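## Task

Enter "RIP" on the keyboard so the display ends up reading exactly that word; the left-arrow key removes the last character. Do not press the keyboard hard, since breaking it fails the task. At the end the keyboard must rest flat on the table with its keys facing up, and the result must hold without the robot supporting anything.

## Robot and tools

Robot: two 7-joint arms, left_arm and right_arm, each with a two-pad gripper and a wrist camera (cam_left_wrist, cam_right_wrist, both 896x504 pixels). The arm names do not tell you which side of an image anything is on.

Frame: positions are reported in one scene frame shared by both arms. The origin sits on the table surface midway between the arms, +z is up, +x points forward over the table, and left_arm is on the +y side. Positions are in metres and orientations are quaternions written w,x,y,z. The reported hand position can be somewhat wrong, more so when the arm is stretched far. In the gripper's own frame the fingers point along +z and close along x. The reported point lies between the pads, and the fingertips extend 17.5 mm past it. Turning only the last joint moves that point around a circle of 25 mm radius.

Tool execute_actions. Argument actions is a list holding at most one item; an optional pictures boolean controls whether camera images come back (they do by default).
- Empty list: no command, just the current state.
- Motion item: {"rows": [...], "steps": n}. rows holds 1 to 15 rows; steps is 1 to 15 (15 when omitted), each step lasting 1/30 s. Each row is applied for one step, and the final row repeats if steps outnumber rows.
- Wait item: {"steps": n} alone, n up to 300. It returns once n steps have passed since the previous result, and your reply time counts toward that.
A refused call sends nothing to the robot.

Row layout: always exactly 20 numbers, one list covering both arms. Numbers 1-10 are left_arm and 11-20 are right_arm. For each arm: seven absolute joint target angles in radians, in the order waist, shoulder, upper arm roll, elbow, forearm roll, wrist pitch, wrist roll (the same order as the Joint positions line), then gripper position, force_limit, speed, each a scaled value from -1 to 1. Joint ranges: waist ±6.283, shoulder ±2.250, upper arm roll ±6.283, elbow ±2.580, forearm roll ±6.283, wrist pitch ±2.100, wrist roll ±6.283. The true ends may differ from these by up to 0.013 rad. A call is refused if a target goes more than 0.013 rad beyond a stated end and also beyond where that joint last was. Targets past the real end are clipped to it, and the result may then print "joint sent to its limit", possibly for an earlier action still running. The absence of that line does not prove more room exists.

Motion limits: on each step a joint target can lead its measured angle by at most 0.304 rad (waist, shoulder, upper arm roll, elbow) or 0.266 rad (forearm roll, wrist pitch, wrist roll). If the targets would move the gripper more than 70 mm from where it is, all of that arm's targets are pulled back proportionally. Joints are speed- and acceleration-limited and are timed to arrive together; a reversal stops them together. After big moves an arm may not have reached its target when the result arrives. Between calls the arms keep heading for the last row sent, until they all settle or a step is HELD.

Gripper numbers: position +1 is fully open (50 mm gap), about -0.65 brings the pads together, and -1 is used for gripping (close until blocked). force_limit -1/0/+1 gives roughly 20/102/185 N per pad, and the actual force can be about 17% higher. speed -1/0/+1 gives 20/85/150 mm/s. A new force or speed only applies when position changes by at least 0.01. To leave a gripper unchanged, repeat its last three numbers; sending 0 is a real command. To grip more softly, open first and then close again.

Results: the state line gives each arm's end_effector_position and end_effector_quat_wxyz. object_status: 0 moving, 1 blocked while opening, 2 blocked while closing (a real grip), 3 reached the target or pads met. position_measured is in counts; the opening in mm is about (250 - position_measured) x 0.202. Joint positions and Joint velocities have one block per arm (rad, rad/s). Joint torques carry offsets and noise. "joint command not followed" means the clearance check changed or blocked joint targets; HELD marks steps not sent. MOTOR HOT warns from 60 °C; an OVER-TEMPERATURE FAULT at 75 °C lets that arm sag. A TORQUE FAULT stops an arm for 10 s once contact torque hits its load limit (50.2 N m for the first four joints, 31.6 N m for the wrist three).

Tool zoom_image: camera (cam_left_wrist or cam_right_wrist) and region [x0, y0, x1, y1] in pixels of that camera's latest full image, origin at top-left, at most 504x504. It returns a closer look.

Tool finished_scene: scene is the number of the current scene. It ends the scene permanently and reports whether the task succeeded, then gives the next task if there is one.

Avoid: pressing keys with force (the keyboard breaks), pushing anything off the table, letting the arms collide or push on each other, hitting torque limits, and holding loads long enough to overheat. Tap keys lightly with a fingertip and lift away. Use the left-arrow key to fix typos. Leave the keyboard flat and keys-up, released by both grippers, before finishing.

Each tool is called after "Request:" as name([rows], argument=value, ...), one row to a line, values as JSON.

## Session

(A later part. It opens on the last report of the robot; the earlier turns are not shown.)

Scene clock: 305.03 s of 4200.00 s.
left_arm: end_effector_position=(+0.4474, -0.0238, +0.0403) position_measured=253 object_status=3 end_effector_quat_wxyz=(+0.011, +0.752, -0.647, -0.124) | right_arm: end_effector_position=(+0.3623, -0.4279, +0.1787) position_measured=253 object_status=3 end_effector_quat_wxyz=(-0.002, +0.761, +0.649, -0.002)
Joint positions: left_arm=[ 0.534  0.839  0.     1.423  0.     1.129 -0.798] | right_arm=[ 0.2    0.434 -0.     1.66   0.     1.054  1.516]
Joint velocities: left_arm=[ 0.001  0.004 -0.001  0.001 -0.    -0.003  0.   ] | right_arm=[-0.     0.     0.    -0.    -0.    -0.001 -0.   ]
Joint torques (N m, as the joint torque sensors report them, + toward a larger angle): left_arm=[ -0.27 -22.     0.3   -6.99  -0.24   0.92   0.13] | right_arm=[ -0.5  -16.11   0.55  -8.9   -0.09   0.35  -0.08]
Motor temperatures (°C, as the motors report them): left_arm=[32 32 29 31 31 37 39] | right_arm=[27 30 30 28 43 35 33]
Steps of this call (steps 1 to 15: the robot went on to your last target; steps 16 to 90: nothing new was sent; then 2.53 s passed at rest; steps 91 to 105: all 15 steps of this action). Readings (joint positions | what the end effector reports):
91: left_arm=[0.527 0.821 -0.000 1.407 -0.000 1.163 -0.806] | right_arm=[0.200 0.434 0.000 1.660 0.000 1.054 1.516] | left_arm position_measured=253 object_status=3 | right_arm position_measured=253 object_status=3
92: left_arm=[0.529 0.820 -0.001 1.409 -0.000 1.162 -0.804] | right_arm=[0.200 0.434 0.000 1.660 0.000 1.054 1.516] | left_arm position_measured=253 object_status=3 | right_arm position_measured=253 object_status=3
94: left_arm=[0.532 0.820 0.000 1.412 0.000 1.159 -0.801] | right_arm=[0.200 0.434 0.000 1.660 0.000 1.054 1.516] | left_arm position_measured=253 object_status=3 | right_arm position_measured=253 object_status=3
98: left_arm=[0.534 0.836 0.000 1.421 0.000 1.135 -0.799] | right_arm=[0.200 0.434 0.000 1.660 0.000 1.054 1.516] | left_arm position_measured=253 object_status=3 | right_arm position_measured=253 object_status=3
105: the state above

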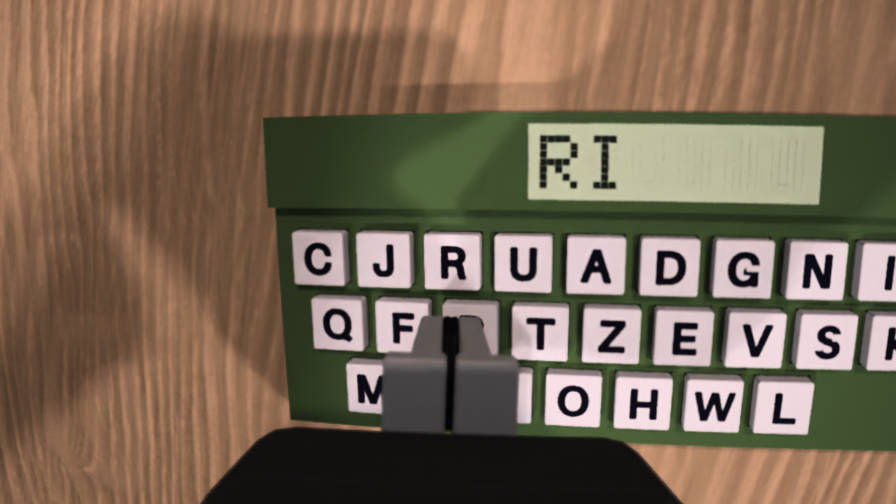

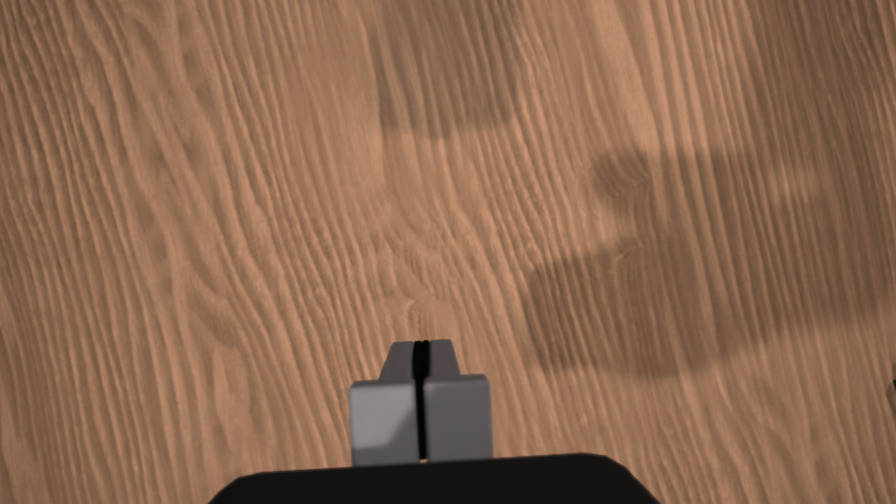

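Request:
execute_actions([
  {"rows":[[0.5343,0.8454,0,1.4251,0,1.1212,-0.7982,-1,0,0,0.2,0.434,0,1.66,0,1.054,1.516,-1,0,0]],"steps":10},
])

Scene clock: 307.87 s of 4200.00 s.
left_arm: end_effector_position=(+0.4473, -0.0238, +0.0366) position_measured=253 object_status=3 end_effector_quat_wxyz=(+0.011, +0.752, -0.647, -0.124) | right_arm: end_effector_position=(+0.3623, -0.4279, +0.1787) position_measured=253 object_status=3 end_effector_quat_wxyz=(-0.002, +0.761, +0.649, -0.002)
Joint positions: left_arm=[ 0.534  0.845 -0.     1.425 -0.     1.121 -0.798] | right_arm=[0.2   0.434 0.    1.66  0.    1.054 1.516]
Joint velocities: left_arm=[-0.001  0.002  0.     0.     0.    -0.002  0.   ] | right_arm=[-0.     0.001 -0.     0.     0.     0.001  0.   ]
Joint torques (N m, as the joint torque sensors report them, + toward a larger angle): left_arm=[ -0.36 -22.19   0.18  -6.31  -0.35   0.86   0.09] | right_arm=[ -0.59 -16.31   0.31  -8.89  -0.11   0.38  -0.12]
Motor temperatures (°C, as the motors report them): left_arm=[32 32 29 31 31 37 39] | right_arm=[27 30 30 28 43 35 33]
Steps of this call (steps 1 to 15: the robot went on to your last target; steps 16 to 75: nothing new was sent; steps 76 to 85: all 10 steps of this action). Readings (joint positions | what the end effector reports):
76: left_arm=[0.534 0.841 0.000 1.423 -0.000 1.129 -0.798] | right_arm=[0.200 0.434 -0.000 1.660 0.000 1.054 1.516] | left_arm position_measured=253 object_status=3 | right_arm position_measured=253 object_status=3
77: left_arm=[0.534 0.842 0.000 1.423 -0.000 1.126 -0.798] | right_arm=[0.200 0.434 0.000 1.660 0.000 1.054 1.516] | left_arm position_measured=253 object_status=3 | right_arm position_measured=253 object_status=3
79: left_arm=[0.534 0.844 -0.000 1.425 0.000 1.123 -0.798] | right_arm=[0.200 0.434 0.000 1.660 0.000 1.054 1.516] | left_arm position_measured=253 object_status=3 | right_arm position_measured=253 object_status=3
83: left_arm=[0.534 0.845 -0.000 1.425 -0.000 1.122 -0.798] | right_arm=[0.200 0.434 0.000 1.660 0.000 1.054 1.516] | left_arm position_measured=253 object_status=3 | right_arm position_measured=253 object_status=3
85: the state above

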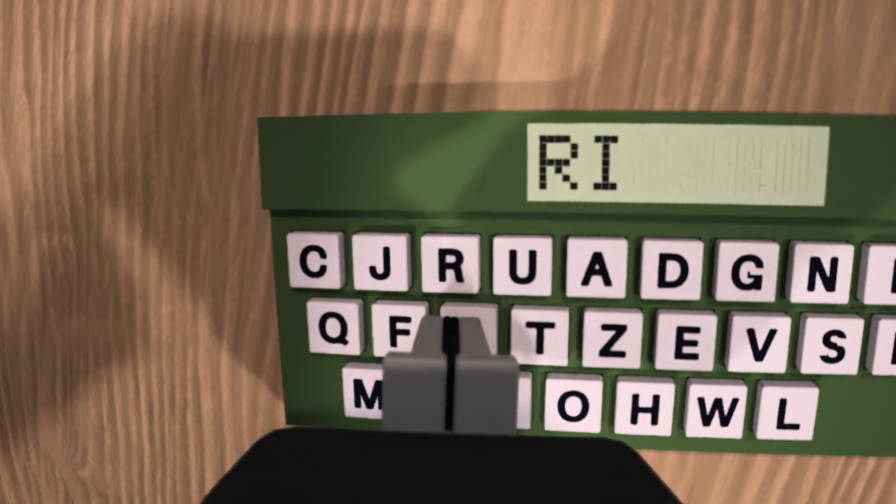

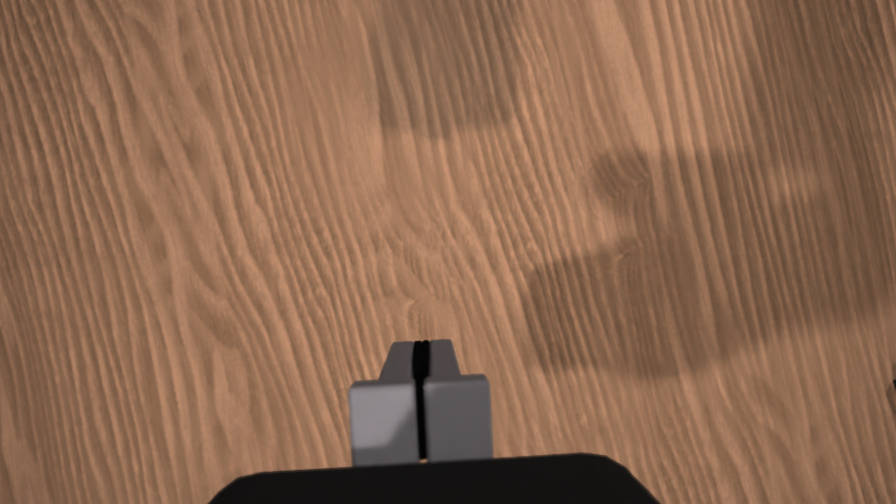

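Request:
execute_actions([
  {"rows":[[0.5343,0.8474,0,1.4259,0,1.1184,-0.7982,-1,0,0,0.2,0.434,0,1.66,0,1.054,1.516,-1,0,0]],"steps":10},
])

Scene clock: 308.67 s of 4200.00 s.
left_arm: end_effector_position=(+0.4473, -0.0238, +0.0353) position_measured=253 object_status=3 end_effector_quat_wxyz=(+0.011, +0.752, -0.647, -0.124) | right_arm: end_effector_position=(+0.3623, -0.4279, +0.1787) position_measured=253 object_status=3 end_effector_quat_wxyz=(-0.002, +0.761, +0.649, -0.002)
Joint positions: left_arm=[ 0.534  0.847 -0.     1.426 -0.     1.119 -0.798] | right_arm=[0.2   0.434 0.    1.66  0.    1.054 1.516]
Joint velocities: left_arm=[ 0.001  0.001  0.     0.    -0.    -0.     0.   ] | right_arm=[-0.    -0.001 -0.     0.001 -0.     0.001  0.   ]
Joint torques (N m, as the joint torque sensors report them, + toward a larger angle): left_arm=[  0.19 -21.9    0.21  -6.17  -0.14   0.95   0.05] | right_arm=[ -0.51 -16.26   0.39  -8.9   -0.14   0.44  -0.13]
Motor temperatures (°C, as the motors report them): left_arm=[32 32 29 31 31 37 39] | right_arm=[27 30 30 28 43 35 33]
Steps of this call (steps 1 to 14: the robot went on to your last target; steps 15 to 24: all 10 steps of this action). Readings (joint positions | what the end effector reports):
15: left_arm=[0.534 0.846 0.000 1.425 -0.000 1.121 -0.798] | right_arm=[0.200 0.434 0.000 1.660 0.000 1.054 1.516] | left_arm position_measured=253 object_status=3 | right_arm position_measured=253 object_status=3
16: left_arm=[0.534 0.846 0.000 1.425 -0.000 1.120 -0.798] | right_arm=[0.200 0.434 0.000 1.660 0.000 1.054 1.516] | left_arm position_measured=253 object_status=3 | right_arm position_measured=253 object_status=3
18: left_arm=[0.534 0.847 -0.000 1.426 -0.000 1.119 -0.798] | right_arm=[0.200 0.434 0.000 1.660 0.000 1.054 1.516] | left_arm position_measured=253 object_status=3 | right_arm position_measured=253 object_status=3
22: left_arm=[0.534 0.847 -0.000 1.426 -0.000 1.119 -0.798] | right_arm=[0.200 0.434 0.000 1.660 0.000 1.054 1.516] | left_arm position_measured=253 object_status=3 | right_arm position_measured=253 object_status=3
24: the state above

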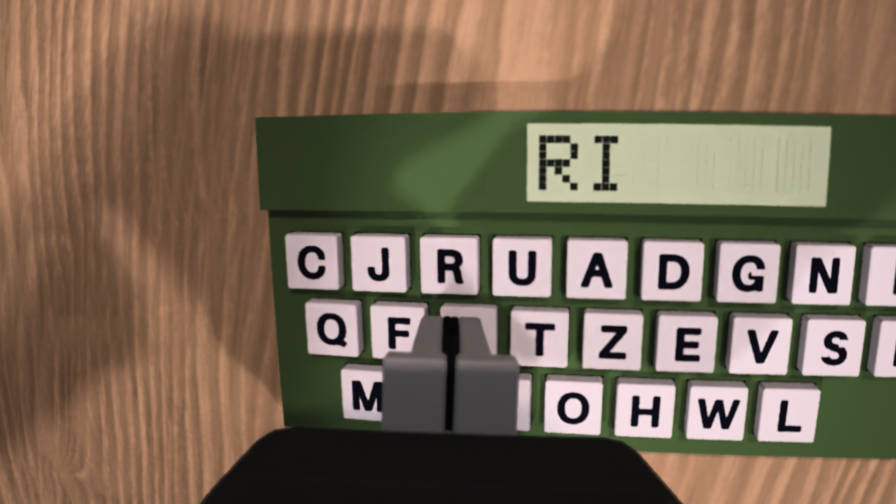

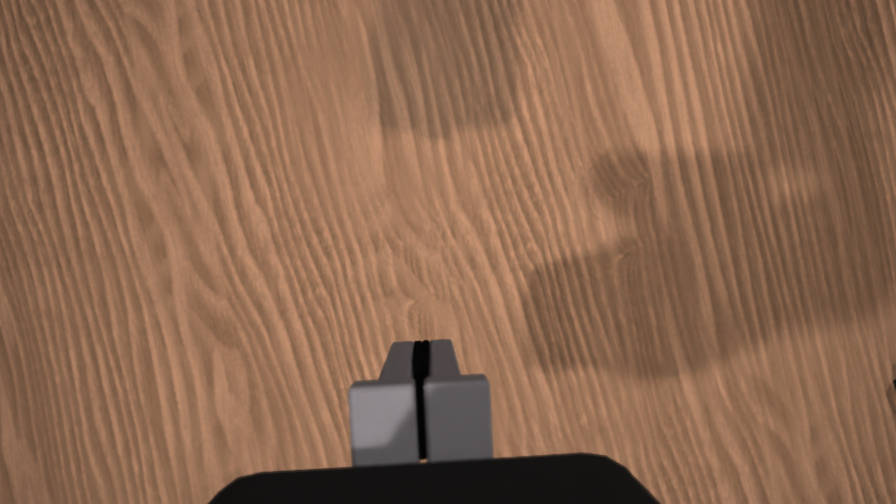

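One more millimetre.

Request:
execute_actions([
  {"rows":[[0.5343,0.8489,0,1.4266,0,1.1162,-0.7982,-1,0,0,0.2,0.434,0,1.66,0,1.054,1.516,-1,0,0]],"steps":10},
])

Scene clock: 309.67 s of 4200.00 s.
left_arm: end_effector_position=(+0.4473, -0.0238, +0.0344) position_measured=253 object_status=3 end_effector_quat_wxyz=(+0.011, +0.752, -0.647, -0.124) | right_arm: end_effector_position=(+0.3623, -0.4279, +0.1787) position_measured=253 object_status=3 end_effector_quat_wxyz=(-0.002, +0.761, +0.649, -0.002)
Joint positions: left_arm=[ 0.534  0.848 -0.     1.427 -0.     1.117 -0.798] | right_arm=[0.2   0.434 0.    1.66  0.    1.054 1.516]
Joint velocities: left_arm=[ 0.001  0.    -0.    -0.    -0.    -0.    -0.001] | right_arm=[ 0.    -0.001  0.    -0.001  0.     0.001 -0.   ]
Joint torques (N m, as the joint torque sensors report them, + toward a larger angle): left_arm=[ -0.1  -21.98   0.51  -6.18  -0.15   0.97   0.13] | right_arm=[ -0.63 -16.3    0.52  -8.9   -0.09   0.34  -0.08]
Motor temperatures (°C, as the motors report them): left_arm=[32 32 29 31 31 37 39] | right_arm=[27 30 30 28 43 35 33]
Steps of this call (steps 1 to 15: the robot went on to your last target; steps 16 to 20: nothing new was sent; steps 21 to 30: all 10 steps of this action). Readings (joint positions | what the end effector reports):
21: left_arm=[0.534 0.847 0.000 1.426 -0.000 1.118 -0.798] | right_arm=[0.200 0.434 0.000 1.660 0.000 1.054 1.516] | left_arm position_measured=253 object_status=3 | right_arm position_measured=253 object_status=3
22: left_arm=[0.534 0.848 0.000 1.426 -0.000 1.118 -0.798] | right_arm=[0.200 0.434 -0.000 1.660 0.000 1.054 1.516] | left_arm position_measured=253 object_status=3 | right_arm position_measured=253 object_status=3
24: left_arm=[0.534 0.848 -0.000 1.426 -0.000 1.117 -0.798] | right_arm=[0.200 0.434 0.000 1.660 0.000 1.054 1.516] | left_arm position_measured=253 object_status=3 | right_arm position_measured=253 object_status=3
28: left_arm=[0.534 0.848 -0.000 1.427 -0.000 1.117 -0.798] | right_arm=[0.200 0.434 0.000 1.660 0.000 1.054 1.516] | left_arm position_measured=253 object_status=3 | right_arm position_measured=253 object_status=3
30: the state above

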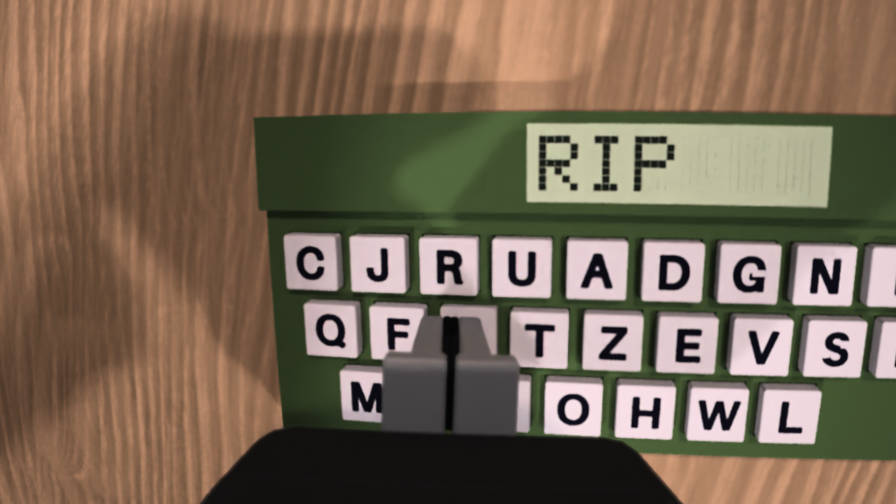

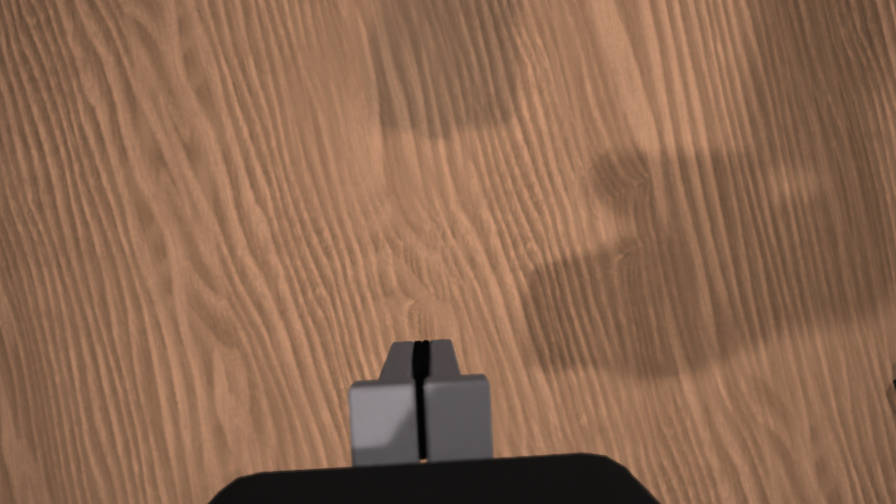

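"RIP" is showing. I'll lift straight up about 30 mm.

Request:
execute_actions([
  {"rows":[[0.5343,0.8030,0,1.4070,0,1.1816,-0.7982,-1,0,0,0.2,0.434,0,1.66,0,1.054,1.516,-1,0,0]],"steps":15},
])

Scene clock: 311.00 s of 4200.00 s.
left_arm: end_effector_position=(+0.4470, -0.0236, +0.0642) position_measured=253 object_status=3 end_effector_quat_wxyz=(+0.011, +0.752, -0.647, -0.124) | right_arm: end_effector_position=(+0.3623, -0.4279, +0.1787) position_measured=253 object_status=3 end_effector_quat_wxyz=(-0.002, +0.761, +0.649, -0.002)
Joint positions: left_arm=[ 0.534  0.803  0.     1.407 -0.     1.182 -0.798] | right_arm=[0.2   0.434 0.    1.66  0.    1.054 1.516]
Joint velocities: left_arm=[ 0.    -0.003 -0.     0.     0.     0.001  0.001] | right_arm=[ 0.     0.001  0.    -0.001  0.    -0.001 -0.   ]
Joint torques (N m, as the joint torque sensors report them, + toward a larger angle): left_arm=[ -0.22 -22.26   0.24  -7.05  -0.35   1.31  -0.02] | right_arm=[ -0.58 -16.27   0.5   -8.78  -0.11   0.37  -0.05]
Motor temperatures (°C, as the motors report them): left_arm=[32 32 29 31 31 37 39] | right_arm=[27 30 30 28 43 35 33]
Steps of this call (steps 1 to 15: the robot went on to your last target; steps 16 to 25: nothing new was sent; steps 26 to 40: all 15 steps of this action). Readings (joint positions | what the end effector reports):
26: left_arm=[0.534 0.847 -0.000 1.426 -0.000 1.118 -0.798] | right_arm=[0.200 0.434 -0.000 1.660 0.000 1.054 1.516] | left_arm position_measured=253 object_status=3 | right_arm position_measured=253 object_status=3
27: left_arm=[0.534 0.841 -0.000 1.425 0.000 1.124 -0.798] | right_arm=[0.200 0.434 -0.000 1.660 0.000 1.054 1.516] | left_arm position_measured=253 object_status=3 | right_arm position_measured=253 object_status=3
29: left_arm=[0.534 0.820 -0.000 1.416 -0.000 1.153 -0.798] | right_arm=[0.200 0.434 0.000 1.660 0.000 1.054 1.516] | left_arm position_measured=253 object_status=3 | right_arm position_measured=253 object_status=3
33: left_arm=[0.534 0.806 0.000 1.407 0.000 1.179 -0.798] | right_arm=[0.200 0.434 0.000 1.660 0.000 1.054 1.516] | left_arm position_measured=253 object_status=3 | right_arm position_measured=253 object_status=3
40: the state above

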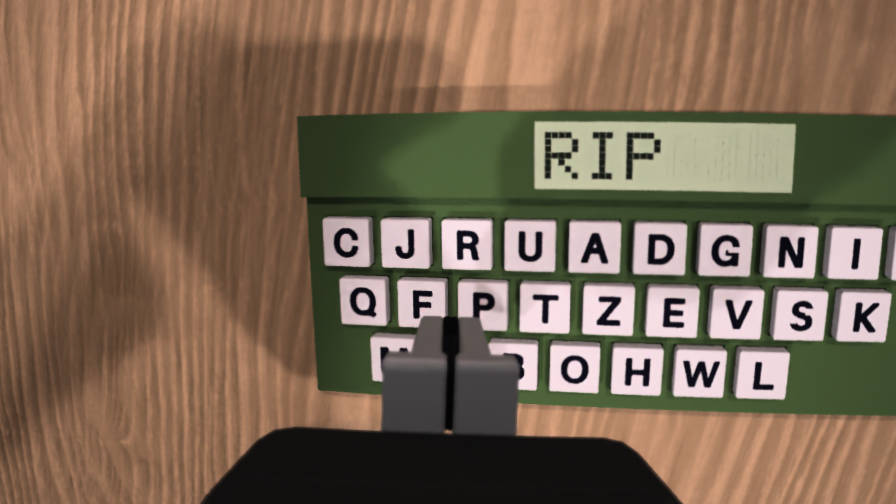

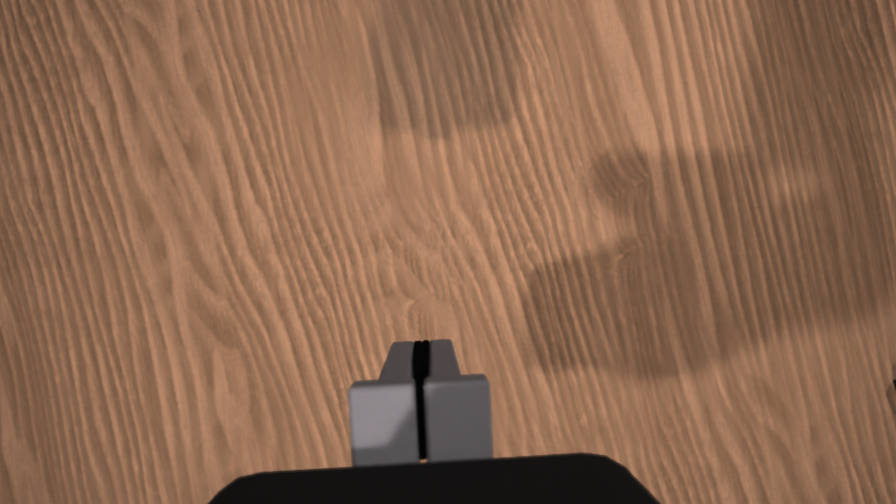

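Request:
finished_scene(scene=1)

The scene is finished: the task was done.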